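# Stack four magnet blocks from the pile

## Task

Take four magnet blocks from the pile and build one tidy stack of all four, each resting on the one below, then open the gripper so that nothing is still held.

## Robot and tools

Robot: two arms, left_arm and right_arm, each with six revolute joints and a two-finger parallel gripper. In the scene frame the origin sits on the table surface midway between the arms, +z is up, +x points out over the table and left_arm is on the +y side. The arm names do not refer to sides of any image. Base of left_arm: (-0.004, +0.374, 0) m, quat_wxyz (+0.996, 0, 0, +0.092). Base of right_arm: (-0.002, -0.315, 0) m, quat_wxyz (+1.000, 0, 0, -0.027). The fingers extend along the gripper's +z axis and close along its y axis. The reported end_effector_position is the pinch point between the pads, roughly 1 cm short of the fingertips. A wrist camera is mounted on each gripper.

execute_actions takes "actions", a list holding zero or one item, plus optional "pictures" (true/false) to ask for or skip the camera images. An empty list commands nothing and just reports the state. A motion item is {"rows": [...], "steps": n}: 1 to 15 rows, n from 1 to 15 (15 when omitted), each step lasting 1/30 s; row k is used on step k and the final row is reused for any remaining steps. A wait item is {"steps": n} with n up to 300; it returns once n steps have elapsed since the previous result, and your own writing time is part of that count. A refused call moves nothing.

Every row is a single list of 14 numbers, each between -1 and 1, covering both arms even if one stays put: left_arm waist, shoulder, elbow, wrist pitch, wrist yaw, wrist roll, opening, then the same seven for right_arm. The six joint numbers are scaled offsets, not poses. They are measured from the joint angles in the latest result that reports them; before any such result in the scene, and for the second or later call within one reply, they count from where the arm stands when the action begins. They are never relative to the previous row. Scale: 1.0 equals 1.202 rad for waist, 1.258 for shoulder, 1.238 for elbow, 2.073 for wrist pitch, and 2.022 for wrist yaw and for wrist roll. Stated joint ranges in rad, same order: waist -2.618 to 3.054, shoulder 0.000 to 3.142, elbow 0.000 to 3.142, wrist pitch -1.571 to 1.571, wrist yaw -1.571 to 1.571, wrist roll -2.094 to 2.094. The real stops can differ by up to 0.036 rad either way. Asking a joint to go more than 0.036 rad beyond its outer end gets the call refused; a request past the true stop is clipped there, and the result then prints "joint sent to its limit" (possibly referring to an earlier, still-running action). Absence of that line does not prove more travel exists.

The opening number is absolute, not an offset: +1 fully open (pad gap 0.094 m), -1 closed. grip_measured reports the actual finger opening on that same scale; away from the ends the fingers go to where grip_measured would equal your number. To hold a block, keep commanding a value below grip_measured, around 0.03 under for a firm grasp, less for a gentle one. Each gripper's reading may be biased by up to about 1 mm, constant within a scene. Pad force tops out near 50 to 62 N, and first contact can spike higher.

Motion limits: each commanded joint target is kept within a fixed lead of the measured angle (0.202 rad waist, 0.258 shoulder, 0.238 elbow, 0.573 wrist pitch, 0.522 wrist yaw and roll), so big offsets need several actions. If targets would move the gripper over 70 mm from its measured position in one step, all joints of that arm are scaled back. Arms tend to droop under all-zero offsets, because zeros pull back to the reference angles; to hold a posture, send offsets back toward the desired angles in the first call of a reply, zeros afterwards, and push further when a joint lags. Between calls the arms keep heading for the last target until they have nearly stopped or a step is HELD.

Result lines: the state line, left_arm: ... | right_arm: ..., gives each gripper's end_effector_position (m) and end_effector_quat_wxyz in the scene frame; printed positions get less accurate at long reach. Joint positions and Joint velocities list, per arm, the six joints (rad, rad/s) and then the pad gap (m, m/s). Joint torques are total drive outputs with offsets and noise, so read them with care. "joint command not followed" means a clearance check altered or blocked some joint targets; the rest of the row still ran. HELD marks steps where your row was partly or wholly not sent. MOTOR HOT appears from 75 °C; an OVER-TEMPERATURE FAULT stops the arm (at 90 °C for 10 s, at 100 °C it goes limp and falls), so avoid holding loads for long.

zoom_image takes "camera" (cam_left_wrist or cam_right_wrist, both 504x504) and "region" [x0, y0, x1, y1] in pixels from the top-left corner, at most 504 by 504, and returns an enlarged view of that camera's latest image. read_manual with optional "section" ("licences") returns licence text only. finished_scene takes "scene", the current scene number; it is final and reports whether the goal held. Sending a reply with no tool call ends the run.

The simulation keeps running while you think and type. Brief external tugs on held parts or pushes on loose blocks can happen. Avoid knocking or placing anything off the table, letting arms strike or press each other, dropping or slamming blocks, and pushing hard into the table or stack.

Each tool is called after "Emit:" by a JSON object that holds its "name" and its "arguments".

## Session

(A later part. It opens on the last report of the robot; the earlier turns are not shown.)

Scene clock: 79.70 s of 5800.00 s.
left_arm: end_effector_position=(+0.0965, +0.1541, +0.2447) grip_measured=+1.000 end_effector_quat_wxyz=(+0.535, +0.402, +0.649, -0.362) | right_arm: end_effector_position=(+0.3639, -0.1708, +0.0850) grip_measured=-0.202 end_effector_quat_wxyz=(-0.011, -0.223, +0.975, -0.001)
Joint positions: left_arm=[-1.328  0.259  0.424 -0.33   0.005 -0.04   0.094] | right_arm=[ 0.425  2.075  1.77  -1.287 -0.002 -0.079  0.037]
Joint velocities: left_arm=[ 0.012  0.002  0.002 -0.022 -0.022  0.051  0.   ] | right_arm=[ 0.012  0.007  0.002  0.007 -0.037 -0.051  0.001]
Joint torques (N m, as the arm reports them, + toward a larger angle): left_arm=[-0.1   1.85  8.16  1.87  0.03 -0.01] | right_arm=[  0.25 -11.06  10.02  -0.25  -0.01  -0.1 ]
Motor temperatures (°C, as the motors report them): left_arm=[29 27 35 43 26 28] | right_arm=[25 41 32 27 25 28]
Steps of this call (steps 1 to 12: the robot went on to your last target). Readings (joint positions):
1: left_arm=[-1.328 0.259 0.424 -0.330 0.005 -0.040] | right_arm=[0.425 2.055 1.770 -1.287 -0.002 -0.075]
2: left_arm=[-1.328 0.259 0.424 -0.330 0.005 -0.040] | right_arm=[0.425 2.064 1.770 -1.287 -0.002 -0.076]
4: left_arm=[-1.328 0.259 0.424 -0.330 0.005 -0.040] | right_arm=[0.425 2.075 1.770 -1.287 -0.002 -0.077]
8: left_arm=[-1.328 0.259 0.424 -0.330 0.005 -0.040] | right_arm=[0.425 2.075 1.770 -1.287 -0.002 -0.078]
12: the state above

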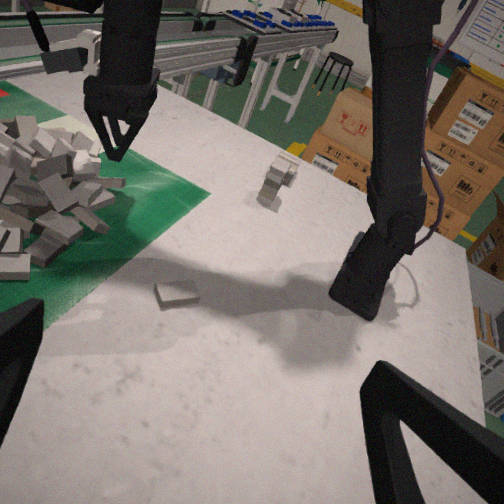

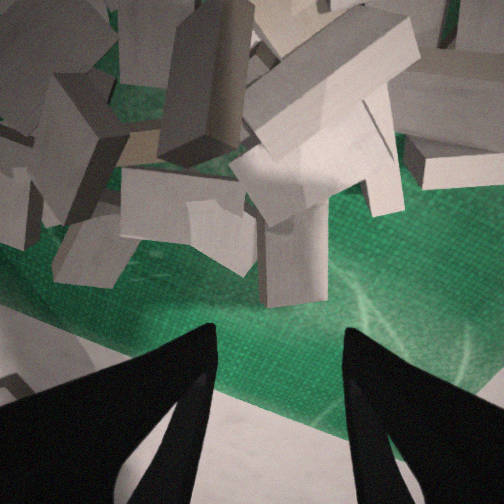

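Emit:
{"name": "execute_actions", "arguments": {"actions": [{"rows":[[0,0,0,0,0,0,1,0.005,0,0.02,0.005,0,0.05,-0.2],[0,0,0,0,0,0,1,0.01,0,0.03,0.01,0,0.11,-0.2],[0,0,0,0,0,0,1,0.016,0.004,0.036,0.015,0,0.18,-0.2],[0,0,0,0,0,0,1,0.022,0.008,0.042,0.018,0,0.25,-0.2],[0,0,0,0,0,0,1,0.028,0.012,0.048,0.018,0,0.32,-0.2],[0,0,0,0,0,0,1,0.034,0.016,0.054,0.018,0,0.39,-0.2],[0,0,0,0,0,0,1,0.04,0.02,0.06,0.018,0,0.46,-0.2],[0,0,0,0,0,0,1,0.046,0.025,0.065,0.018,0,0.53,-0.2],[0,0,0,0,0,0,1,0.052,0.03,0.07,0.018,0,0.6,-0.2],[0,0,0,0,0,0,1,0.058,0.035,0.074,0.018,0,0.67,-0.2],[0,0,0,0,0,0,1,0.064,0.04,0.078,0.018,0,0.73,-0.2],[0,0,0,0,0,0,1,0.069,0.044,0.081,0.018,0,0.78,-0.2],[0,0,0,0,0,0,1,0.073,0.048,0.083,0.018,0,0.82,-0.2],[0,0,0,0,0,0,1,0.076,0.051,0.083,0.018,0,0.845,-0.2],[0,0,0,0,0,0,1,0.076,0.053,0.083,0.018,0,0.854,-0.2]]}], "pictures": false}}

Emit:
{"name": "execute_actions", "arguments": {"actions": [{"steps":20}]}}

Scene clock: 91.33 s of 5800.00 s.
left_arm: end_effector_position=(+0.0965, +0.1541, +0.2447) grip_measured=+1.000 end_effector_quat_wxyz=(+0.535, +0.402, +0.649, -0.362) | right_arm: end_effector_position=(+0.3715, -0.1308, +0.0850) grip_measured=-0.202 end_effector_quat_wxyz=(+0.008, +0.359, +0.933, +0.011)
Joint positions: left_arm=[-1.328  0.259  0.424 -0.33   0.005 -0.04   0.094] | right_arm=[ 0.507  2.122  1.841 -1.263 -0.003  1.189  0.037]
Joint velocities: left_arm=[ 0.017  0.007 -0.007 -0.007  0.037 -0.037  0.   ] | right_arm=[ 0.139  0.129 -0.007 -0.066 -0.022  2.85  -0.001]
Joint torques (N m, as the arm reports them, + toward a larger angle): left_arm=[-0.12  1.86  8.12  1.88 -0.01  0.  ] | right_arm=[  0.   -10.38  10.01  -0.05  -0.01  -0.07]
Motor temperatures (°C, as the motors report them): left_arm=[29 27 35 43 26 28] | right_arm=[25 42 33 27 25 28]
Steps of this call (steps 1 to 30: the robot went on to your last target; steps 31 to 90: nothing new was sent; then 8.13 s passed at rest; steps 91 to 105: all 15 steps of this action). Readings (joint positions):
91: left_arm=[-1.328 0.259 0.424 -0.330 0.005 -0.040] | right_arm=[0.425 2.075 1.770 -1.287 -0.002 -0.063]
92: left_arm=[-1.328 0.259 0.424 -0.330 0.005 -0.040] | right_arm=[0.425 2.075 1.770 -1.287 -0.002 -0.028]
94: left_arm=[-1.328 0.259 0.424 -0.330 0.005 -0.040] | right_arm=[0.427 2.076 1.773 -1.285 -0.002 0.103]
98: left_arm=[-1.328 0.259 0.424 -0.330 0.005 -0.040] | right_arm=[0.451 2.087 1.806 -1.277 -0.001 0.489]
105: the state above

Scene clock: 92.00 s of 5800.00 s.
left_arm: end_effector_position=(+0.0965, +0.1541, +0.2447) grip_measured=+1.000 end_effector_quat_wxyz=(+0.535, +0.402, +0.649, -0.362) | right_arm: end_effector_position=(+0.3699, -0.1276, +0.0794) grip_measured=-0.202 end_effector_quat_wxyz=(+0.001, +0.555, +0.832, +0.008)
Joint positions: left_arm=[-1.328  0.259  0.424 -0.33   0.005 -0.04   0.094] | right_arm=[ 0.514  2.136  1.841 -1.261 -0.007  1.637  0.037]
Joint velocities: left_arm=[ 0.012  0.007 -0.002 -0.081 -0.022  0.051  0.   ] | right_arm=[-0.012  0.007  0.007  0.007 -0.022  0.051  0.   ]
Joint torques (N m, as the arm reports them, + toward a larger angle): left_arm=[-0.02  1.83  8.1   1.81  0.01  0.  ] | right_arm=[  0.12 -10.83   9.92  -0.06   0.02   0.03]
Motor temperatures (°C, as the motors report them): left_arm=[29 27 35 43 26 28] | right_arm=[25 42 33 27 25 28]
Steps of this call (steps 1 to 20: the robot went on to your last target). Readings (joint positions):
1: left_arm=[-1.328 0.259 0.424 -0.330 0.005 -0.040] | right_arm=[0.511 2.126 1.841 -1.262 -0.005 1.279]
2: left_arm=[-1.328 0.259 0.424 -0.330 0.005 -0.040] | right_arm=[0.514 2.131 1.841 -1.262 -0.006 1.352]
4: left_arm=[-1.328 0.259 0.424 -0.330 0.005 -0.040] | right_arm=[0.514 2.135 1.841 -1.262 -0.007 1.457]
8: left_arm=[-1.328 0.259 0.424 -0.330 0.005 -0.040] | right_arm=[0.514 2.136 1.841 -1.262 -0.007 1.567]
20: the state above

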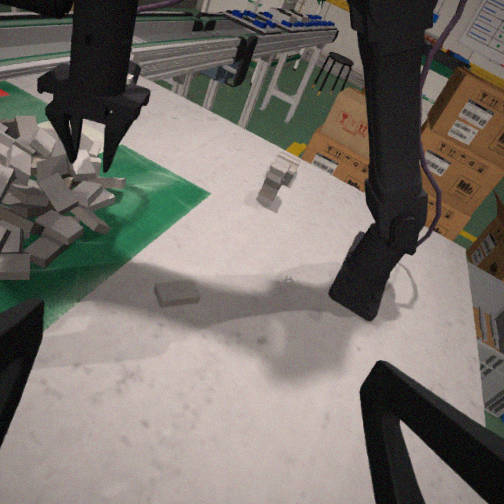

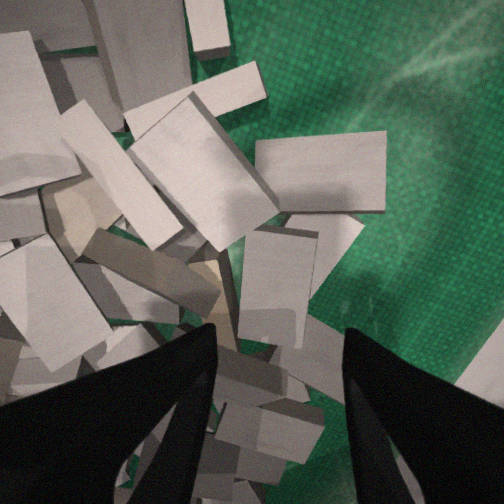

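Emit:
{"name": "execute_actions", "arguments": {"actions": [{"rows":[[0,0,0,0,0,0,1,0.005,0,-0.005,0.012,0,0.015,-0.24],[0,0,0,0,0,0,1,0.01,0.003,-0.01,0.024,0,0.03,-0.28],[0,0,0,0,0,0,1,0.012,0.006,-0.015,0.032,0,0.039,-0.32],[0,0,0,0,0,0,1,0.012,0.009,-0.02,0.032,0,0.039,-0.34],[0,0,0,0,0,0,1,0.012,0.012,-0.025,0.032,0,0.039,-0.34],[0,0,0,0,0,0,1,0.012,0.015,-0.03,0.032,0,0.039,-0.34],[0,0,0,0,0,0,1,0.012,0.018,-0.035,0.032,0,0.039,-0.34],[0,0,0,0,0,0,1,0.012,0.021,-0.04,0.032,0,0.039,-0.34],[0,0,0,0,0,0,1,0.012,0.024,-0.044,0.032,0,0.039,-0.34]]}], "pictures": false}}

Emit:
{"name": "execute_actions", "arguments": {"actions": [{"steps":6}]}}

Scene clock: 98.47 s of 5800.00 s.
left_arm: end_effector_position=(+0.0965, +0.1541, +0.2447) grip_measured=+1.000 end_effector_quat_wxyz=(+0.535, +0.402, +0.649, -0.362) | right_arm: end_effector_position=(+0.3717, -0.1263, +0.0602) grip_measured=-0.338 end_effector_quat_wxyz=(-0.002, +0.584, +0.812, +0.005)
Joint positions: left_arm=[-1.328  0.259  0.424 -0.33   0.005 -0.04   0.094] | right_arm=[ 0.514  2.162  1.805 -1.207 -0.009  1.707  0.031]
Joint velocities: left_arm=[-0.017  0.012 -0.012  0.037 -0.022  0.037  0.   ] | right_arm=[-0.007  0.042 -0.017 -0.007  0.007 -0.007 -0.   ]
Joint torques (N m, as the arm reports them, + toward a larger angle): left_arm=[-0.1   1.88  8.12  1.86  0.    0.03] | right_arm=[  1.14 -11.25   5.77  -0.06  -0.02   0.05]
Motor temperatures (°C, as the motors report them): left_arm=[29 27 35 44 26 28] | right_arm=[25 43 34 27 25 28]
Steps of this call (steps 1 to 30: the robot went on to your last target; steps 31 to 90: nothing new was sent; then 2.97 s passed at rest; steps 91 to 105: all 15 steps of this action). Readings (joint positions):
91: left_arm=[-1.328 0.259 0.424 -0.330 0.005 -0.040] | right_arm=[0.514 2.136 1.841 -1.259 -0.007 1.646]
92: left_arm=[-1.328 0.259 0.424 -0.330 0.005 -0.040] | right_arm=[0.514 2.136 1.841 -1.254 -0.007 1.654]
94: left_arm=[-1.328 0.259 0.424 -0.330 0.005 -0.040] | right_arm=[0.514 2.136 1.841 -1.237 -0.008 1.674]
98: left_arm=[-1.328 0.259 0.424 -0.330 0.005 -0.040] | right_arm=[0.514 2.137 1.831 -1.213 -0.008 1.696]
105: the state above

Scene clock: 98.67 s of 5800.00 s.
left_arm: end_effector_position=(+0.0965, +0.1541, +0.2447) grip_measured=+1.000 end_effector_quat_wxyz=(+0.535, +0.402, +0.649, -0.362) | right_arm: end_effector_position=(+0.3721, -0.1261, +0.0598) grip_measured=-0.338 end_effector_quat_wxyz=(-0.002, +0.584, +0.812, +0.006)
Joint positions: left_arm=[-1.328  0.259  0.424 -0.33   0.005 -0.04   0.094] | right_arm=[ 0.514  2.162  1.805 -1.205 -0.009  1.709  0.031]
Joint velocities: left_arm=[ 0.007 -0.007 -0.022 -0.051 -0.066 -0.051  0.   ] | right_arm=[ 0.022 -0.002 -0.017  0.007 -0.022  0.007 -0.   ]
Joint torques (N m, as the arm reports them, + toward a larger angle): left_arm=[-0.04  1.91  8.12  1.87  0.   -0.02] | right_arm=[  1.14 -11.03   5.79  -0.08  -0.01   0.07]
Motor temperatures (°C, as the motors report them): left_arm=[29 27 35 44 26 28] | right_arm=[25 43 34 27 25 28]
Steps of this call (steps 1 to 6: the robot went on to your last target). Readings (joint positions):
1: left_arm=[-1.328 0.259 0.424 -0.330 0.005 -0.040] | right_arm=[0.514 2.162 1.805 -1.207 -0.009 1.708]
2: left_arm=[-1.328 0.259 0.424 -0.330 0.005 -0.040] | right_arm=[0.514 2.162 1.805 -1.207 -0.009 1.708]
4: left_arm=[-1.328 0.259 0.424 -0.330 0.005 -0.040] | right_arm=[0.514 2.162 1.805 -1.205 -0.009 1.709]
6: the state above

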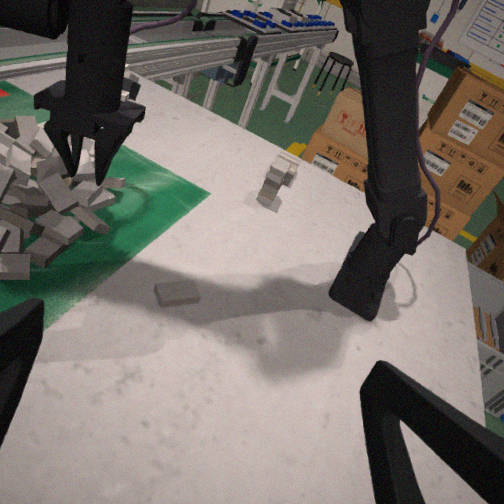

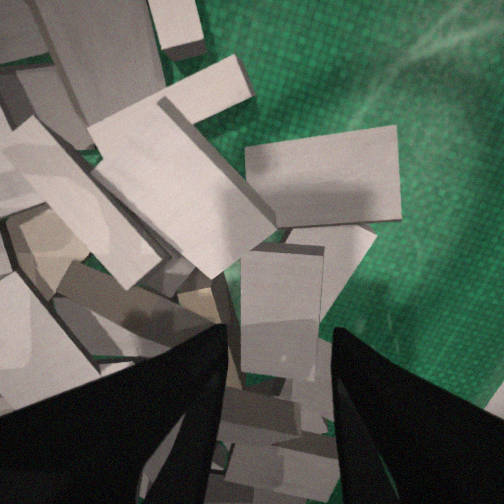

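Emit:
{"name": "execute_actions", "arguments": {"actions": [{"rows":[[0,0,0,0,0,0,1,0,0.002,-0.01,0.008,0,0,-0.35],[0,0,0,0,0,0,1,0,0.004,-0.016,0.014,0,0,-0.36],[0,0,0,0,0,0,1,0,0.006,-0.022,0.02,0,0,-0.36],[0,0,0,0,0,0,1,0,0.008,-0.027,0.026,0,0,-0.36],[0,0,0,0,0,0,1,0,0.01,-0.032,0.031,0,0,-0.36],[0,0,0,0,0,0,1,0,0.012,-0.037,0.035,0,0,-0.36],[0,0,0,0,0,0,1,0,0.014,-0.042,0.038,0,0,-0.36],[0,0,0,0,0,0,1,0,0.016,-0.047,0.038,0,0,-0.36],[0,0,0,0,0,0,1,0,0.018,-0.052,0.038,0,0,-0.36],[0,0,0,0,0,0,1,0,0.018,-0.056,0.038,0,0,-0.36]]}], "pictures": false}}

Emit:
{"name": "execute_actions", "arguments": {"actions": [{"steps":6}]}}

Scene clock: 103.97 s of 5800.00 s.
left_arm: end_effector_position=(+0.0965, +0.1541, +0.2447) grip_measured=+1.000 end_effector_quat_wxyz=(+0.535, +0.402, +0.649, -0.362) | right_arm: end_effector_position=(+0.3739, -0.1244, +0.0471) grip_measured=-0.358 end_effector_quat_wxyz=(-0.001, +0.585, +0.811, +0.011)
Joint positions: left_arm=[-1.328  0.259  0.424 -0.33   0.005 -0.04   0.094] | right_arm=[ 0.514  2.169  1.764 -1.147 -0.013  1.71   0.03 ]
Joint velocities: left_arm=[ 0.017 -0.002 -0.002  0.037  0.022  0.051  0.   ] | right_arm=[ 0.012  0.002 -0.002 -0.022 -0.022  0.022 -0.   ]
Joint torques (N m, as the arm reports them, + toward a larger angle): left_arm=[-0.02  1.87  8.09  1.86 -0.01  0.01] | right_arm=[  0.04 -10.18   4.64   0.07   0.01  -0.02]
Motor temperatures (°C, as the motors report them): left_arm=[29 27 35 44 26 28] | right_arm=[25 43 33 27 25 28]
Steps of this call (steps 1 to 15: the robot went on to your last target; steps 16 to 90: nothing new was sent; then 1.80 s passed at rest; steps 91 to 105: all 15 steps of this action). Readings (joint positions):
91: left_arm=[-1.328 0.259 0.424 -0.330 0.005 -0.040] | right_arm=[0.514 2.162 1.805 -1.204 -0.009 1.710]
92: left_arm=[-1.328 0.259 0.424 -0.330 0.005 -0.040] | right_arm=[0.514 2.162 1.805 -1.201 -0.010 1.710]
94: left_arm=[-1.328 0.259 0.424 -0.330 0.005 -0.040] | right_arm=[0.514 2.162 1.805 -1.191 -0.010 1.710]
98: left_arm=[-1.328 0.259 0.424 -0.330 0.005 -0.040] | right_arm=[0.514 2.162 1.783 -1.164 -0.013 1.710]
105: the state above

Scene clock: 104.17 s of 5800.00 s.
left_arm: end_effector_position=(+0.0965, +0.1541, +0.2447) grip_measured=+1.000 end_effector_quat_wxyz=(+0.535, +0.402, +0.649, -0.362) | right_arm: end_effector_position=(+0.3739, -0.1244, +0.0471) grip_measured=-0.358 end_effector_quat_wxyz=(-0.001, +0.585, +0.811, +0.011)
Joint positions: left_arm=[-1.328  0.259  0.424 -0.33   0.005 -0.04   0.094] | right_arm=[ 0.514  2.169  1.764 -1.147 -0.013  1.71   0.03 ]
Joint velocities: left_arm=[-0.012 -0.012  0.002 -0.125  0.051 -0.007  0.   ] | right_arm=[-0.002 -0.017 -0.007  0.007  0.022 -0.007  0.001]
Joint torques (N m, as the arm reports them, + toward a larger angle): left_arm=[-0.1   1.8   8.11  1.87  0.02 -0.01] | right_arm=[ -0.04 -10.09   4.68   0.03   0.01  -0.02]
Motor temperatures (°C, as the motors report them): left_arm=[29 27 35 44 26 28] | right_arm=[25 43 33 27 25 28]
Steps of this call (steps 1 to 6: the robot went on to your last target). Readings (joint positions):
1: left_arm=[-1.328 0.259 0.424 -0.330 0.005 -0.040] | right_arm=[0.514 2.169 1.764 -1.147 -0.013 1.710]
2: left_arm=[-1.328 0.259 0.424 -0.330 0.005 -0.040] | right_arm=[0.514 2.169 1.764 -1.147 -0.013 1.710]
4: left_arm=[-1.328 0.259 0.424 -0.330 0.005 -0.040] | right_arm=[0.514 2.169 1.764 -1.147 -0.013 1.710]
6: the state above

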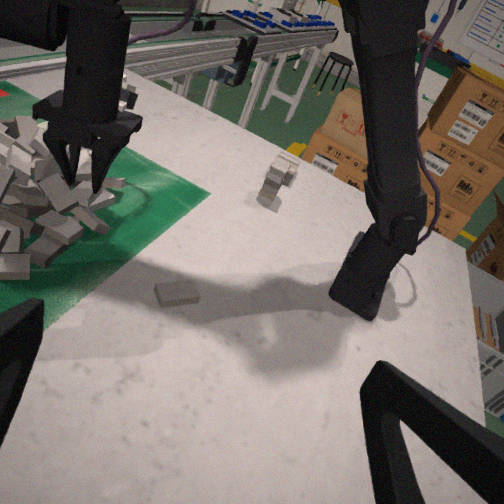

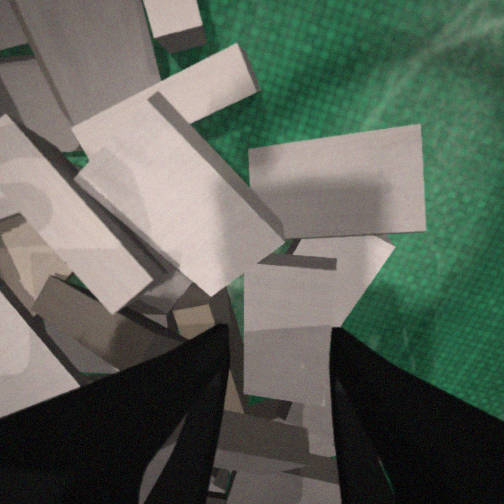

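Emit:
{"name": "execute_actions", "arguments": {"actions": [{"rows":[[0,0,0,0,0,0,1,0,-0.015,0,0,0,0,-0.36],[0,0,0,0,0,0,1,0,-0.025,0,-0.01,0,0,-0.36],[0,0,0,0,0,0,1,0,-0.028,0,-0.02,0,0,-0.36]]}]}}

Scene clock: 106.63 s of 5800.00 s.
left_arm: end_effector_position=(+0.0965, +0.1541, +0.2447) grip_measured=+1.000 end_effector_quat_wxyz=(+0.535, +0.402, +0.649, -0.362) | right_arm: end_effector_position=(+0.3714, -0.1253, +0.0545) grip_measured=-0.358 end_effector_quat_wxyz=(-0.001, +0.585, +0.811, +0.013)
Joint positions: left_arm=[-1.328  0.259  0.424 -0.33   0.005 -0.04   0.094] | right_arm=[ 0.514  2.15   1.764 -1.163 -0.015  1.71   0.03 ]
Joint velocities: left_arm=[ 0.002 -0.012  0.002  0.007 -0.037  0.037  0.   ] | right_arm=[-0.017 -0.002 -0.017  0.037  0.022  0.007  0.001]
Joint torques (N m, as the arm reports them, + toward a larger angle): left_arm=[-0.08  1.91  8.14  1.86  0.01 -0.01] | right_arm=[ -0.03 -12.67   7.24  -0.4    0.    -0.02]
Motor temperatures (°C, as the motors report them): left_arm=[29 27 35 44 26 28] | right_arm=[25 43 33 27 25 28]
Steps of this call (steps 1 to 15: the robot went on to your last target; steps 16 to 59: nothing new was sent; steps 60 to 74: all 15 steps of this action). Readings (joint positions):
60: left_arm=[-1.328 0.259 0.424 -0.330 0.005 -0.040] | right_arm=[0.514 2.167 1.764 -1.147 -0.013 1.710]
61: left_arm=[-1.328 0.259 0.424 -0.330 0.005 -0.040] | right_arm=[0.514 2.166 1.764 -1.147 -0.013 1.710]
63: left_arm=[-1.328 0.259 0.424 -0.330 0.005 -0.040] | right_arm=[0.514 2.162 1.764 -1.152 -0.014 1.710]
67: left_arm=[-1.328 0.259 0.424 -0.330 0.005 -0.040] | right_arm=[0.514 2.152 1.764 -1.160 -0.014 1.710]
74: the state above

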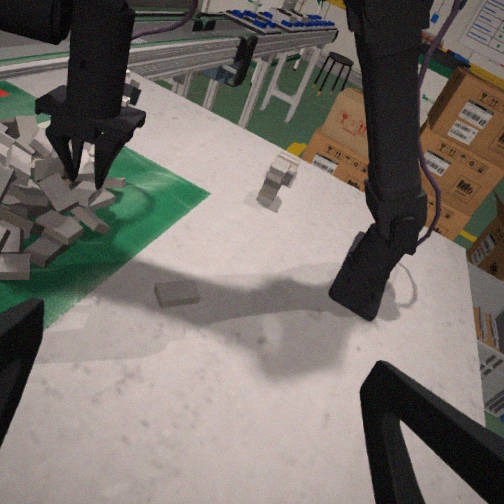

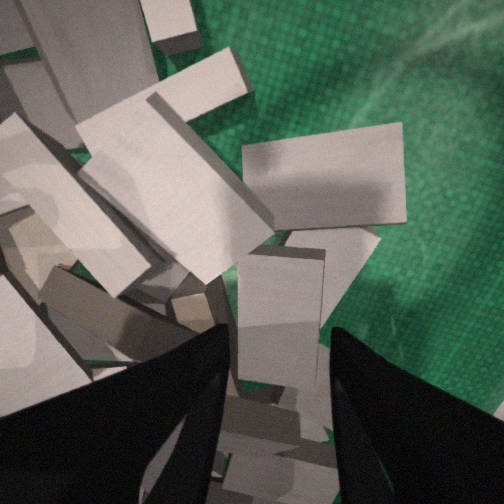

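Emit:
{"name": "execute_actions", "arguments": {"actions": [{"rows":[[0,0,0,0,0,0,1,0,0,0,-0.015,0,0,-0.36],[0,0,0,0,0,0,1,0,0,0,-0.03,0,0,-0.36],[0,0,0,0,0,0,1,0,0,0,-0.03,0,0,-0.36],[0,0,0,0,0,0,1,0,0,0,-0.03,0,0,-0.36],[0,0,0,0,0,0,1,0,0,0,-0.03,0,0,-0.36],[0,0,0,0,0,0,1,0,0,0,-0.03,0,0,-0.36],[0,0,0,0,0,0,1,0,0.004,0,-0.03,0,0,-0.36],[0,0,0,0,0,0,1,0,0.008,0,-0.03,0,0,-0.36],[0,0,0,0,0,0,1,0,0.012,0,-0.03,0,0,-0.36],[0,0,0,0,0,0,1,0,0.016,0,-0.03,0,0,-0.36],[0,0,0,0,0,0,1,0,0.02,0,-0.03,0,0,-0.36],[0,0,0,0,0,0,1,0,0.024,0,-0.03,0,0,-0.36],[0,0,0,0,0,0,1,0,0.028,0,-0.03,0,0,-0.36],[0,0,0,0,0,0,1,0,0.032,0,-0.03,0,0,-0.36],[0,0,0,0,0,0,1,0,0.035,0,-0.03,0,0,-0.36]]}], "pictures": false}}

Emit:
{"name": "execute_actions", "arguments": {"actions": [{"steps":8}]}}

Scene clock: 115.27 s of 5800.00 s.
left_arm: end_effector_position=(+0.0965, +0.1541, +0.2447) grip_measured=+1.000 end_effector_quat_wxyz=(+0.535, +0.402, +0.649, -0.362) | right_arm: end_effector_position=(+0.3619, -0.1296, +0.0466) grip_measured=-0.358 end_effector_quat_wxyz=(-0.015, +0.585, +0.811, -0.012)
Joint positions: left_arm=[-1.328  0.259  0.424 -0.33   0.005 -0.04   0.094] | right_arm=[ 0.514  2.17   1.764 -1.199 -0.016  1.71   0.03 ]
Joint velocities: left_arm=[ 0.012  0.007 -0.002 -0.081 -0.022 -0.007  0.   ] | right_arm=[-0.002  0.173  0.017 -0.051  0.037 -0.007 -0.   ]
Joint torques (N m, as the arm reports them, + toward a larger angle): left_arm=[-0.04  1.76  7.97  1.86  0.03  0.  ] | right_arm=[  0.   -10.27   7.02  -0.43   0.    -0.01]
Motor temperatures (°C, as the motors report them): left_arm=[29 27 35 44 26 28] | right_arm=[25 45 32 27 25 28]
Steps of this call (steps 1 to 15: the robot went on to your last target; steps 16 to 90: nothing new was sent; then 5.13 s passed at rest; steps 91 to 105: all 15 steps of this action). Readings (joint positions):
91: left_arm=[-1.328 0.259 0.424 -0.330 0.005 -0.040] | right_arm=[0.514 2.150 1.764 -1.165 -0.015 1.710]
92: left_arm=[-1.328 0.259 0.424 -0.330 0.005 -0.040] | right_arm=[0.514 2.150 1.764 -1.168 -0.015 1.710]
94: left_arm=[-1.328 0.259 0.424 -0.330 0.005 -0.040] | right_arm=[0.514 2.150 1.764 -1.180 -0.016 1.710]
98: left_arm=[-1.328 0.259 0.424 -0.330 0.005 -0.040] | right_arm=[0.514 2.150 1.764 -1.193 -0.016 1.710]
105: the state above

Scene clock: 115.53 s of 5800.00 s.
left_arm: end_effector_position=(+0.0965, +0.1541, +0.2447) grip_measured=+1.000 end_effector_quat_wxyz=(+0.535, +0.402, +0.649, -0.362) | right_arm: end_effector_position=(+0.3612, -0.1298, +0.0442) grip_measured=-0.358 end_effector_quat_wxyz=(-0.018, +0.585, +0.811, -0.015)
Joint positions: left_arm=[-1.328  0.259  0.424 -0.33   0.005 -0.04   0.094] | right_arm=[ 0.514  2.176  1.764 -1.2   -0.018  1.71   0.03 ]
Joint velocities: left_arm=[ 0.002  0.002 -0.022 -0.066 -0.022  0.022  0.   ] | right_arm=[-0.002 -0.017 -0.012 -0.037  0.037 -0.022  0.   ]
Joint torques (N m, as the arm reports them, + toward a larger angle): left_arm=[-0.06  1.9   8.09  1.85  0.    0.01] | right_arm=[-0.06 -9.87  6.97 -0.51  0.02 -0.01]
Motor temperatures (°C, as the motors report them): left_arm=[29 27 35 44 26 28] | right_arm=[25 45 32 27 25 28]
Steps of this call (steps 1 to 8: the robot went on to your last target). Readings (joint positions):
1: left_arm=[-1.328 0.259 0.424 -0.330 0.005 -0.040] | right_arm=[0.514 2.176 1.764 -1.199 -0.017 1.710]
2: left_arm=[-1.328 0.259 0.424 -0.330 0.005 -0.040] | right_arm=[0.514 2.176 1.764 -1.200 -0.018 1.710]
4: left_arm=[-1.328 0.259 0.424 -0.330 0.005 -0.040] | right_arm=[0.514 2.176 1.764 -1.200 -0.018 1.710]
8: the state above

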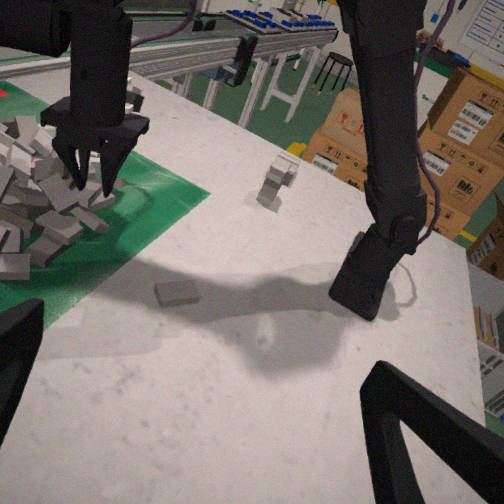

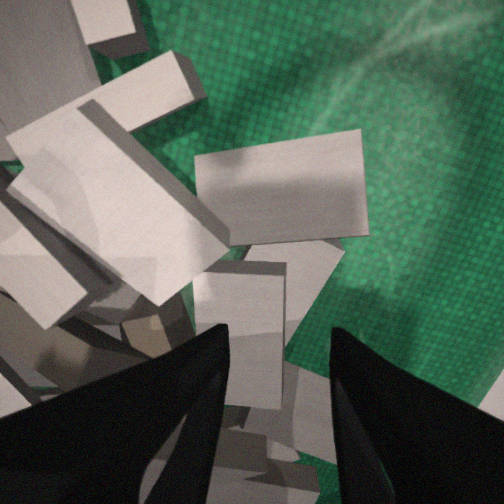

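Emit:
{"name": "execute_actions", "arguments": {"actions": [{"rows":[[0,0,0,0,0,0,1,0,0.016,0,0,0,0,-0.39],[0,0,0,0,0,0,1,0,0.016,0,0,0,0,-0.42],[0,0,0,0,0,0,1,0,0.016,0,0,0,0,-0.45],[0,0,0,0,0,0,1,0,0.016,0,0,0,0,-0.48],[0,0,0,0,0,0,1,0,0.016,0,0,0,0,-0.51],[0,0,0,0,0,0,1,0,0.016,0,0,0,0,-0.54],[0,0,0,0,0,0,1,0,0.016,0,0,0,0,-0.57],[0,0,0,0,0,0,1,0,0.016,0,0,0,0,-0.6],[0,0,0,0,0,0,1,0,0.016,0,0,0,0,-0.63],[0,0,0,0,0,0,1,0,0.016,0,0,0,0,-0.66],[0,0,0,0,0,0,1,0,0.016,0,0,0,0,-0.69],[0,0,0,0,0,0,1,0,0.016,0,0,0,0,-0.72]]}]}}

Scene clock: 120.37 s of 5800.00 s.
left_arm: end_effector_position=(+0.0965, +0.1541, +0.2447) grip_measured=+1.000 end_effector_quat_wxyz=(+0.535, +0.402, +0.649, -0.362) | right_arm: end_effector_position=(+0.3660, -0.1277, +0.0440) grip_measured=-0.717 end_effector_quat_wxyz=(-0.012, +0.585, +0.811, -0.006)
Joint positions: left_arm=[-1.328  0.259  0.424 -0.33   0.005 -0.04   0.094] | right_arm=[ 0.514  2.176  1.764 -1.179 -0.016  1.71   0.013]
Joint velocities: left_arm=[-0.012 -0.012 -0.002  0.022 -0.022 -0.081  0.   ] | right_arm=[ 0.022  0.007 -0.027  0.081 -0.11  -0.066 -0.001]
Joint torques (N m, as the arm reports them, + toward a larger angle): left_arm=[-0.05  1.9   8.11  1.88  0.02  0.04] | right_arm=[ 0.09 -9.81  7.04 -0.43 -0.04  0.  ]
Motor temperatures (°C, as the motors report them): left_arm=[29 27 35 44 26 28] | right_arm=[25 44 32 26 25 28]
Steps of this call (steps 1 to 15: the robot went on to your last target; steps 16 to 90: nothing new was sent; then 1.33 s passed at rest; steps 91 to 105: all 15 steps of this action). Readings (joint positions):
91: left_arm=[-1.328 0.259 0.424 -0.330 0.005 -0.040] | right_arm=[0.514 2.176 1.764 -1.199 -0.018 1.710]
92: left_arm=[-1.328 0.259 0.424 -0.330 0.005 -0.040] | right_arm=[0.514 2.176 1.764 -1.197 -0.018 1.710]
94: left_arm=[-1.328 0.259 0.424 -0.330 0.005 -0.040] | right_arm=[0.514 2.176 1.764 -1.192 -0.017 1.710]
98: left_arm=[-1.328 0.259 0.424 -0.330 0.005 -0.040] | right_arm=[0.514 2.176 1.764 -1.184 -0.016 1.710]
105: the state above

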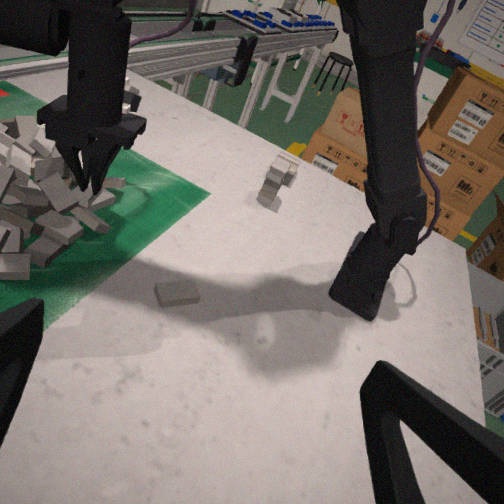

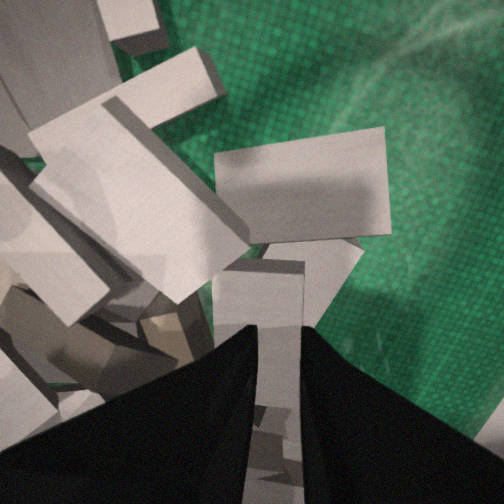

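Emit:
{"name": "execute_actions", "arguments": {"actions": [{"rows":[[0,0,0,0,0,0,1,0,-0.02,0,0,0,0,-0.7],[0,0,0,0,0,0,1,0,-0.035,0,0,0,0,-0.65],[0,0,0,0,0,0,1,0,-0.05,0.01,-0.01,0,-0.03,-0.6],[0,0,0,0,0,0,1,0,-0.065,0.02,-0.02,0,-0.08,-0.5],[0,0,0,0,0,0,1,0,-0.08,0.03,-0.03,0,-0.15,-0.4],[0,0,0,0,0,0,1,0.01,-0.095,0.04,-0.04,0,-0.22,-0.3],[0,0,0,0,0,0,1,0.025,-0.11,0.05,-0.05,0,-0.3,-0.2],[0,0,0,0,0,0,1,0.045,-0.125,0.06,-0.06,0,-0.38,-0.1],[0,0,0,0,0,0,1,0.065,-0.14,0.07,-0.07,0,-0.46,0],[0,0,0,0,0,0,1,0.085,-0.155,0.08,-0.08,0,-0.54,0.1],[0,0,0,0,0,0,1,0.105,-0.17,0.09,-0.09,0,-0.62,0.2],[0,0,0,0,0,0,1,0.125,-0.18,0.1,-0.1,0,-0.7,0.3],[0,0,0,0,0,0,1,0.145,-0.19,0.11,-0.11,0.01,-0.77,0.3],[0,0,0,0,0,0,1,0.16,-0.195,0.12,-0.12,0.015,-0.82,0.3],[0,0,0,0,0,0,1,0.17,-0.2,0.125,-0.125,0.015,-0.85,0.3]]}], "pictures": false}}

Emit:
{"name": "execute_actions", "arguments": {"actions": [{"steps":22}]}}

Scene clock: 128.83 s of 5800.00 s.
left_arm: end_effector_position=(+0.0965, +0.1541, +0.2447) grip_measured=+1.000 end_effector_quat_wxyz=(+0.535, +0.402, +0.649, -0.362) | right_arm: end_effector_position=(+0.3251, -0.0745, +0.1624) grip_measured=+0.297 end_effector_quat_wxyz=(+0.063, +0.025, +0.996, +0.054)
Joint positions: left_arm=[-1.328  0.259  0.424 -0.33   0.005 -0.04   0.094] | right_arm=[ 0.68   1.948  1.881 -1.338 -0.009  0.678  0.061]
Joint velocities: left_arm=[ 0.002 -0.007 -0.002  0.007 -0.051 -0.051  0.   ] | right_arm=[ 0.833 -0.427  0.359 -0.52   0.066 -2.821  0.003]
Joint torques (N m, as the arm reports them, + toward a larger angle): left_arm=[-0.02  1.86  8.14  1.86 -0.01 -0.01] | right_arm=[-1.1  -9.54  8.41 -0.18  0.19  0.03]
Motor temperatures (°C, as the motors report them): left_arm=[29 27 35 44 26 28] | right_arm=[25 44 32 26 25 28]
Steps of this call (steps 1 to 15: the robot went on to your last target; steps 16 to 90: nothing new was sent; then 4.97 s passed at rest; steps 91 to 105: all 15 steps of this action). Readings (joint positions):
91: left_arm=[-1.328 0.259 0.424 -0.330 0.005 -0.040] | right_arm=[0.514 2.174 1.764 -1.179 -0.016 1.710]
92: left_arm=[-1.328 0.259 0.424 -0.330 0.005 -0.040] | right_arm=[0.514 2.170 1.764 -1.179 -0.016 1.710]
94: left_arm=[-1.328 0.259 0.424 -0.330 0.005 -0.040] | right_arm=[0.514 2.155 1.764 -1.181 -0.018 1.675]
98: left_arm=[-1.328 0.259 0.424 -0.330 0.005 -0.040] | right_arm=[0.520 2.086 1.776 -1.224 -0.018 1.378]
105: the state above

Scene clock: 129.57 s of 5800.00 s.
left_arm: end_effector_position=(+0.0965, +0.1541, +0.2447) grip_measured=+1.000 end_effector_quat_wxyz=(+0.535, +0.402, +0.649, -0.362) | right_arm: end_effector_position=(+0.3014, -0.0730, +0.1755) grip_measured=+0.298 end_effector_quat_wxyz=(+0.062, -0.328, +0.942, +0.018)
Joint positions: left_arm=[-1.328  0.259  0.424 -0.33   0.005 -0.04   0.094] | right_arm=[ 0.726  1.921  1.902 -1.422  0.007  0.002  0.061]
Joint velocities: left_arm=[-0.017  0.012 -0.007 -0.037 -0.037  0.081  0.   ] | right_arm=[-0.017  0.002 -0.002 -0.037 -0.125 -0.051 -0.001]
Joint torques (N m, as the arm reports them, + toward a larger angle): left_arm=[-0.05  1.88  8.09  1.86 -0.03  0.  ] | right_arm=[-0.61 -9.17  8.64 -0.1   0.01 -0.12]
Motor temperatures (°C, as the motors report them): left_arm=[29 27 35 44 26 28] | right_arm=[25 44 32 26 25 28]
Steps of this call (steps 1 to 22: the robot went on to your last target). Readings (joint positions):
1: left_arm=[-1.328 0.259 0.424 -0.330 0.005 -0.040] | right_arm=[0.706 1.935 1.891 -1.352 -0.009 0.578]
2: left_arm=[-1.328 0.259 0.424 -0.330 0.005 -0.040] | right_arm=[0.725 1.926 1.898 -1.364 -0.009 0.477]
4: left_arm=[-1.328 0.259 0.424 -0.330 0.005 -0.040] | right_arm=[0.741 1.919 1.902 -1.383 -0.009 0.304]
8: left_arm=[-1.328 0.259 0.424 -0.330 0.005 -0.040] | right_arm=[0.731 1.921 1.902 -1.408 -0.001 0.122]
22: the state above

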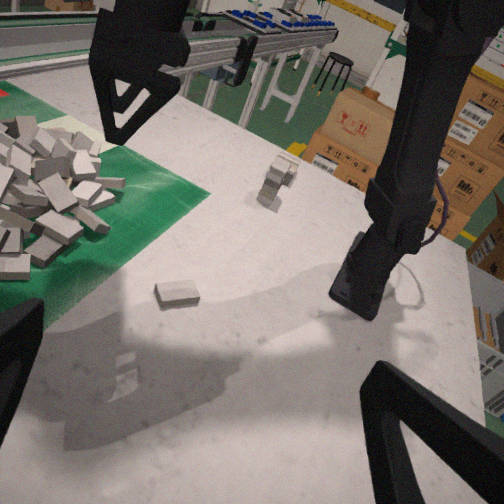

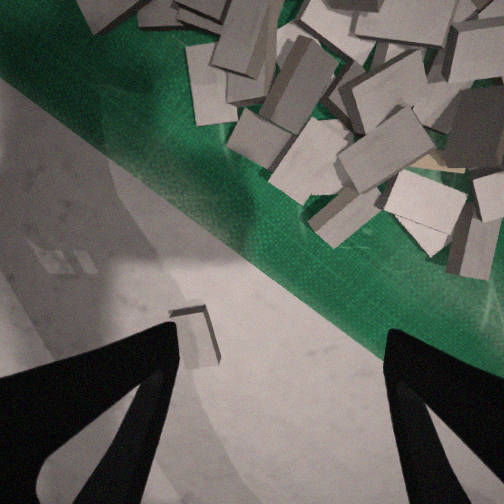

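Emit:
{"name": "execute_actions", "arguments": {"actions": [{"rows":[[0,0,0,0,0,0,1,-0.005,0.01,0.025,0.005,0,0.02,0.25],[0,0,0,0,0,0,1,-0.01,0.025,0.035,0.01,0,0.045,0.2],[0,0,0,0,0,0,1,-0.015,0.042,0.045,0.015,0,0.07,0.15],[0,0,0,0,0,0,1,-0.02,0.06,0.055,0.02,0,0.095,0.1],[0,0,0,0,0,0,1,-0.025,0.078,0.065,0.025,0,0.12,0.05],[0,0,0,0,0,0,1,-0.03,0.096,0.075,0.031,0,0.145,0],[0,0,0,0,0,0,1,-0.03,0.114,0.085,0.031,0,0.17,-0.05],[0,0,0,0,0,0,1,-0.03,0.132,0.095,0.031,0,0.195,-0.1],[0,0,0,0,0,0,1,-0.03,0.15,0.105,0.031,0,0.22,-0.15],[0,0,0,0,0,0,1,-0.03,0.168,0.113,0.031,0,0.24,-0.2],[0,0,0,0,0,0,1,-0.03,0.186,0.12,0.031,0,0.255,-0.2],[0,0,0,0,0,0,1,-0.03,0.203,0.125,0.031,0,0.265,-0.2],[0,0,0,0,0,0,1,-0.03,0.218,0.13,0.031,0,0.265,-0.2],[0,0,0,0,0,0,1,-0.03,0.23,0.13,0.031,0,0.265,-0.2],[0,0,0,0,0,0,1,-0.03,0.236,0.13,0.031,0,0.265,-0.2]]}], "pictures": false}}

Emit:
{"name": "execute_actions", "arguments": {"actions": [{"steps":14}]}}

Scene clock: 140.10 s of 5800.00 s.
left_arm: end_effector_position=(+0.0965, +0.1541, +0.2447) grip_measured=+1.000 end_effector_quat_wxyz=(+0.535, +0.402, +0.649, -0.362) | right_arm: end_effector_position=(+0.3443, -0.0559, +0.1024) grip_measured=-0.198 end_effector_quat_wxyz=(+0.014, -0.093, +0.996, +0.005)
Joint positions: left_arm=[-1.328  0.259  0.424 -0.33   0.005 -0.04   0.094] | right_arm=[ 0.696  2.194  2.025 -1.372  0.007  0.456  0.038]
Joint velocities: left_arm=[ 0.002  0.002 -0.002 -0.066  0.022 -0.007  0.   ] | right_arm=[-0.017  0.505 -0.007  0.037 -0.095  0.564  0.   ]
Joint torques (N m, as the arm reports them, + toward a larger angle): left_arm=[-0.07  1.92  8.04  1.82 -0.04  0.  ] | right_arm=[ -0.32 -12.27  10.43  -0.08  -0.02   0.05]
Motor temperatures (°C, as the motors report them): left_arm=[29 27 35 44 26 28] | right_arm=[25 43 33 27 25 28]
Steps of this call (steps 1 to 30: the robot went on to your last target; steps 31 to 90: nothing new was sent; then 7.03 s passed at rest; steps 91 to 105: all 15 steps of this action). Readings (joint positions):
91: left_arm=[-1.328 0.259 0.424 -0.330 0.005 -0.040] | right_arm=[0.726 1.921 1.902 -1.423 0.007 0.003]
92: left_arm=[-1.328 0.259 0.424 -0.330 0.005 -0.040] | right_arm=[0.726 1.923 1.904 -1.423 0.007 0.018]
94: left_arm=[-1.328 0.259 0.424 -0.330 0.005 -0.040] | right_arm=[0.724 1.943 1.923 -1.422 0.007 0.068]
98: left_arm=[-1.328 0.259 0.424 -0.330 0.005 -0.040] | right_arm=[0.707 2.026 1.976 -1.397 0.007 0.217]
105: the state above

Scene clock: 140.57 s of 5800.00 s.
left_arm: end_effector_position=(+0.0965, +0.1541, +0.2447) grip_measured=+1.000 end_effector_quat_wxyz=(+0.535, +0.402, +0.649, -0.362) | right_arm: end_effector_position=(+0.3447, -0.0556, +0.0883) grip_measured=-0.198 end_effector_quat_wxyz=(+0.001, -0.057, +0.998, -0.003)
Joint positions: left_arm=[-1.328  0.259  0.424 -0.33   0.005 -0.04   0.094] | right_arm=[ 0.696  2.231  2.029 -1.371  0.007  0.529  0.038]
Joint velocities: left_arm=[-0.032 -0.022  0.002 -0.037 -0.051 -0.007  0.   ] | right_arm=[-0.002 -0.007  0.012  0.037 -0.007  0.081 -0.001]
Joint torques (N m, as the arm reports them, + toward a larger angle): left_arm=[ 0.04  1.87  8.13  1.87 -0.05  0.  ] | right_arm=[ -0.38 -13.09   9.99  -0.09  -0.01   0.08]
Motor temperatures (°C, as the motors report them): left_arm=[29 27 35 44 26 28] | right_arm=[25 43 33 27 25 28]
Steps of this call (steps 1 to 14: the robot went on to your last target). Readings (joint positions):
1: left_arm=[-1.328 0.259 0.424 -0.330 0.005 -0.040] | right_arm=[0.696 2.210 2.025 -1.371 0.007 0.471]
2: left_arm=[-1.328 0.259 0.424 -0.330 0.005 -0.040] | right_arm=[0.696 2.221 2.025 -1.371 0.007 0.483]
4: left_arm=[-1.328 0.259 0.424 -0.330 0.005 -0.040] | right_arm=[0.696 2.232 2.025 -1.371 0.007 0.501]
8: left_arm=[-1.328 0.259 0.424 -0.330 0.005 -0.040] | right_arm=[0.696 2.231 2.029 -1.371 0.007 0.520]
14: the state above

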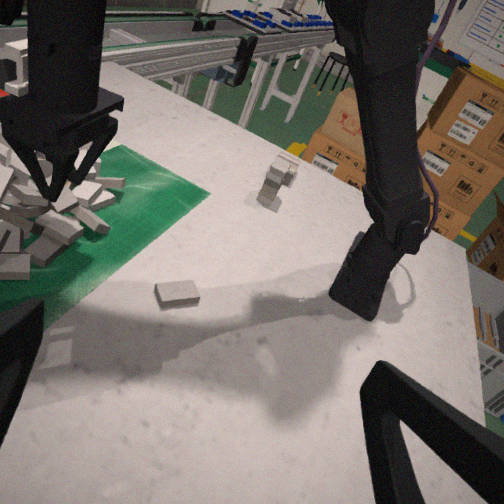

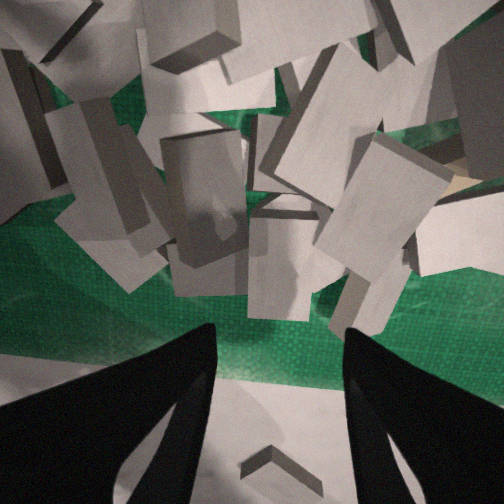

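Emit:
{"name": "execute_actions", "arguments": {"actions": [{"rows":[[0,0,0,0,0,0,1,0.008,-0.01,-0.012,0.01,0,0.01,-0.24],[0,0,0,0,0,0,1,0.016,-0.018,-0.024,0.02,0,0.018,-0.28],[0,0,0,0,0,0,1,0.016,-0.024,-0.036,0.03,0,0.018,-0.32],[0,0,0,0,0,0,1,0.016,-0.028,-0.048,0.04,0,0.018,-0.34],[0,0,0,0,0,0,1,0.016,-0.032,-0.06,0.05,0,0.018,-0.34],[0,0,0,0,0,0,1,0.016,-0.036,-0.072,0.058,0,0.018,-0.34],[0,0,0,0,0,0,1,0.016,-0.039,-0.084,0.066,0,0.018,-0.34],[0,0,0,0,0,0,1,0.016,-0.039,-0.096,0.072,0,0.018,-0.34],[0,0,0,0,0,0,1,0.016,-0.039,-0.108,0.078,0,0.018,-0.34],[0,0,0,0,0,0,1,0.016,-0.039,-0.12,0.078,0,0.018,-0.34],[0,0,0,0,0,0,1,0.016,-0.039,-0.13,0.078,0,0.018,-0.34],[0,0,0,0,0,0,1,0.016,-0.039,-0.138,0.078,0,0.018,-0.34],[0,0,0,0,0,0,1,0.016,-0.039,-0.145,0.078,0,0.018,-0.34],[0,0,0,0,0,0,1,0.016,-0.039,-0.149,0.078,0,0.018,-0.34]]}], "pictures": false}}

Emit:
{"name": "execute_actions", "arguments": {"actions": [{"steps":12}]}}

Scene clock: 147.47 s of 5800.00 s.
left_arm: end_effector_position=(+0.0965, +0.1541, +0.2447) grip_measured=+1.000 end_effector_quat_wxyz=(+0.535, +0.402, +0.649, -0.362) | right_arm: end_effector_position=(+0.3362, -0.0562, +0.0617) grip_measured=-0.338 end_effector_quat_wxyz=(+0.002, -0.047, +0.999, -0.002)
Joint positions: left_arm=[-1.328  0.259  0.424 -0.33   0.005 -0.04   0.094] | right_arm=[ 0.706  2.198  1.869 -1.241  0.007  0.558  0.031]
Joint velocities: left_arm=[ 0.007  0.002 -0.012  0.007 -0.037 -0.125  0.   ] | right_arm=[ 0.012  0.007 -0.208 -0.007  0.007  0.007  0.   ]
Joint torques (N m, as the arm reports them, + toward a larger angle): left_arm=[-0.03  1.86  8.03  1.85  0.   -0.02] | right_arm=[  0.54 -12.95   6.27   0.1    0.     0.05]
Motor temperatures (°C, as the motors report them): left_arm=[29 27 35 45 26 28] | right_arm=[25 45 34 27 25 28]
Steps of this call (steps 1 to 30: the robot went on to your last target; steps 31 to 90: nothing new was sent; then 3.40 s passed at rest; steps 91 to 105: all 15 steps of this action). Readings (joint positions):
91: left_arm=[-1.328 0.259 0.424 -0.330 0.005 -0.040] | right_arm=[0.696 2.231 2.029 -1.371 0.007 0.534]
92: left_arm=[-1.328 0.259 0.424 -0.330 0.005 -0.040] | right_arm=[0.696 2.231 2.029 -1.368 0.007 0.539]
94: left_arm=[-1.328 0.259 0.424 -0.330 0.005 -0.040] | right_arm=[0.699 2.224 2.014 -1.347 0.007 0.546]
98: left_arm=[-1.328 0.259 0.424 -0.330 0.005 -0.040] | right_arm=[0.705 2.203 1.957 -1.295 0.007 0.554]
105: the state above

Scene clock: 147.87 s of 5800.00 s.
left_arm: end_effector_position=(+0.0965, +0.1541, +0.2447) grip_measured=+1.000 end_effector_quat_wxyz=(+0.535, +0.402, +0.649, -0.362) | right_arm: end_effector_position=(+0.3371, -0.0556, +0.0597) grip_measured=-0.338 end_effector_quat_wxyz=(+0.005, -0.047, +0.999, -0.001)
Joint positions: left_arm=[-1.328  0.259  0.424 -0.33   0.005 -0.04   0.094] | right_arm=[ 0.706  2.198  1.861 -1.228  0.007  0.56   0.031]
Joint velocities: left_arm=[ 0.007 -0.007 -0.012  0.007  0.007  0.022  0.   ] | right_arm=[-0.012 -0.007 -0.002 -0.007  0.007 -0.037 -0.001]
Joint torques (N m, as the arm reports them, + toward a larger angle): left_arm=[-0.08  1.88  8.12  1.87  0.02  0.01] | right_arm=[  0.71 -13.18   5.64   0.03  -0.02   0.06]
Motor temperatures (°C, as the motors report them): left_arm=[29 27 35 45 26 28] | right_arm=[25 45 34 27 25 28]
Steps of this call (steps 1 to 12: the robot went on to your last target). Readings (joint positions):
1: left_arm=[-1.328 0.259 0.424 -0.330 0.005 -0.040] | right_arm=[0.706 2.198 1.864 -1.240 0.007 0.559]
2: left_arm=[-1.328 0.259 0.424 -0.330 0.005 -0.040] | right_arm=[0.706 2.198 1.861 -1.240 0.007 0.559]
4: left_arm=[-1.328 0.259 0.424 -0.330 0.005 -0.040] | right_arm=[0.706 2.198 1.861 -1.236 0.007 0.559]
8: left_arm=[-1.328 0.259 0.424 -0.330 0.005 -0.040] | right_arm=[0.706 2.198 1.861 -1.230 0.007 0.559]
12: the state above

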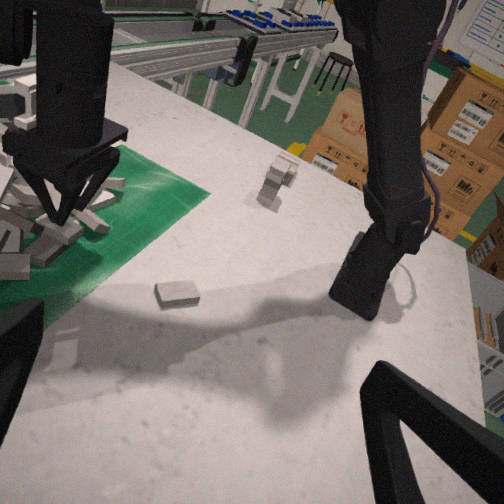

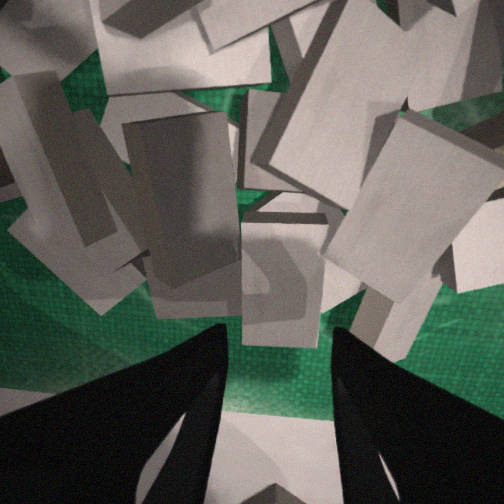

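Emit:
{"name": "execute_actions", "arguments": {"actions": [{"rows":[[0,0,0,0,0,0,1,0,0.004,-0.012,0.006,0,0,-0.34],[0,0,0,0,0,0,1,0,0.008,-0.018,0.011,0,0,-0.34],[0,0,0,0,0,0,1,0,0.01,-0.023,0.016,0,0,-0.34],[0,0,0,0,0,0,1,0,0.012,-0.028,0.021,0,0,-0.34],[0,0,0,0,0,0,1,0,0.014,-0.033,0.026,0,0,-0.34],[0,0,0,0,0,0,1,0,0.016,-0.038,0.03,0,0,-0.34],[0,0,0,0,0,0,1,0,0.018,-0.043,0.034,0,0,-0.34],[0,0,0,0,0,0,1,0,0.019,-0.048,0.037,0,0,-0.34],[0,0,0,0,0,0,1,0,0.02,-0.053,0.039,0,0,-0.34],[0,0,0,0,0,0,1,0,0.02,-0.058,0.04,0,0,-0.34]]}], "pictures": false}}

Emit:
{"name": "execute_actions", "arguments": {"actions": [{"steps":8}]}}

Scene clock: 153.83 s of 5800.00 s.
left_arm: end_effector_position=(+0.0965, +0.1541, +0.2447) grip_measured=+1.000 end_effector_quat_wxyz=(+0.535, +0.402, +0.649, -0.362) | right_arm: end_effector_position=(+0.3347, -0.0574, +0.0373) grip_measured=-0.338 end_effector_quat_wxyz=(-0.004, -0.047, +0.999, -0.007)
Joint positions: left_arm=[-1.328  0.259  0.424 -0.33   0.005 -0.04   0.094] | right_arm=[ 0.706  2.219  1.806 -1.171  0.007  0.56   0.031]
Joint velocities: left_arm=[ 0.002 -0.007 -0.007 -0.037 -0.022  0.066  0.   ] | right_arm=[-0.002  0.022 -0.042  0.022  0.007 -0.022 -0.001]
Joint torques (N m, as the arm reports them, + toward a larger angle): left_arm=[-0.01  1.85  8.14  1.88  0.01  0.  ] | right_arm=[  0.   -11.58   5.67  -0.03   0.    -0.01]
Motor temperatures (°C, as the motors report them): left_arm=[29 27 35 45 26 28] | right_arm=[25 46 33 27 25 28]
Steps of this call (steps 1 to 30: the robot went on to your last target; steps 31 to 90: nothing new was sent; then 2.47 s passed at rest; steps 91 to 105: all 15 steps of this action). Readings (joint positions):
91: left_arm=[-1.328 0.259 0.424 -0.330 0.005 -0.040] | right_arm=[0.706 2.198 1.861 -1.227 0.007 0.560]
92: left_arm=[-1.328 0.259 0.424 -0.330 0.005 -0.040] | right_arm=[0.706 2.198 1.861 -1.226 0.007 0.560]
94: left_arm=[-1.328 0.259 0.424 -0.330 0.005 -0.040] | right_arm=[0.706 2.198 1.859 -1.220 0.007 0.560]
98: left_arm=[-1.328 0.259 0.424 -0.330 0.005 -0.040] | right_arm=[0.706 2.201 1.837 -1.194 0.007 0.560]
105: the state above

Scene clock: 154.10 s of 5800.00 s.
left_arm: end_effector_position=(+0.0965, +0.1541, +0.2447) grip_measured=+1.000 end_effector_quat_wxyz=(+0.535, +0.402, +0.649, -0.362) | right_arm: end_effector_position=(+0.3362, -0.0563, +0.0373) grip_measured=-0.338 end_effector_quat_wxyz=(-0.001, -0.047, +0.999, -0.004)
Joint positions: left_arm=[-1.328  0.259  0.424 -0.33   0.005 -0.04   0.094] | right_arm=[ 0.706  2.219  1.806 -1.164  0.007  0.56   0.031]
Joint velocities: left_arm=[-0.007  0.002  0.012 -0.051 -0.037 -0.007  0.   ] | right_arm=[-0.002 -0.007 -0.007  0.066 -0.022  0.037  0.   ]
Joint torques (N m, as the arm reports them, + toward a larger angle): left_arm=[-0.05  1.81  8.16  1.86  0.    0.  ] | right_arm=[ -0.02 -11.55   5.79  -0.08  -0.01  -0.01]
Motor temperatures (°C, as the motors report them): left_arm=[29 27 35 45 26 28] | right_arm=[25 46 33 27 25 28]
Steps of this call (steps 1 to 8: the robot went on to your last target). Readings (joint positions):
1: left_arm=[-1.328 0.259 0.424 -0.330 0.005 -0.040] | right_arm=[0.706 2.219 1.806 -1.170 0.007 0.560]
2: left_arm=[-1.328 0.259 0.424 -0.330 0.005 -0.040] | right_arm=[0.706 2.219 1.806 -1.169 0.007 0.560]
4: left_arm=[-1.328 0.259 0.424 -0.330 0.005 -0.040] | right_arm=[0.706 2.219 1.806 -1.166 0.007 0.560]
8: the state above

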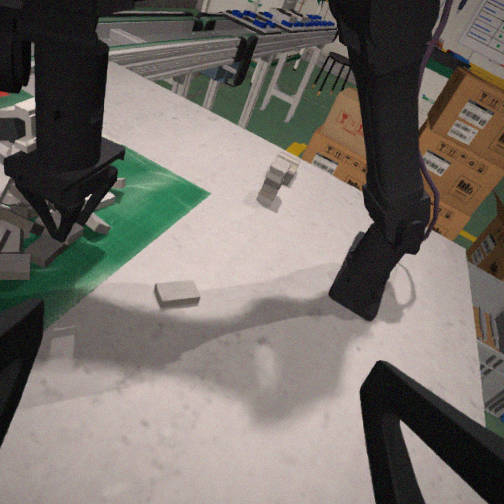

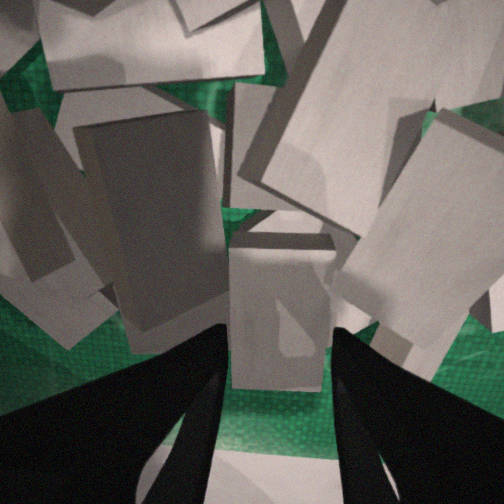

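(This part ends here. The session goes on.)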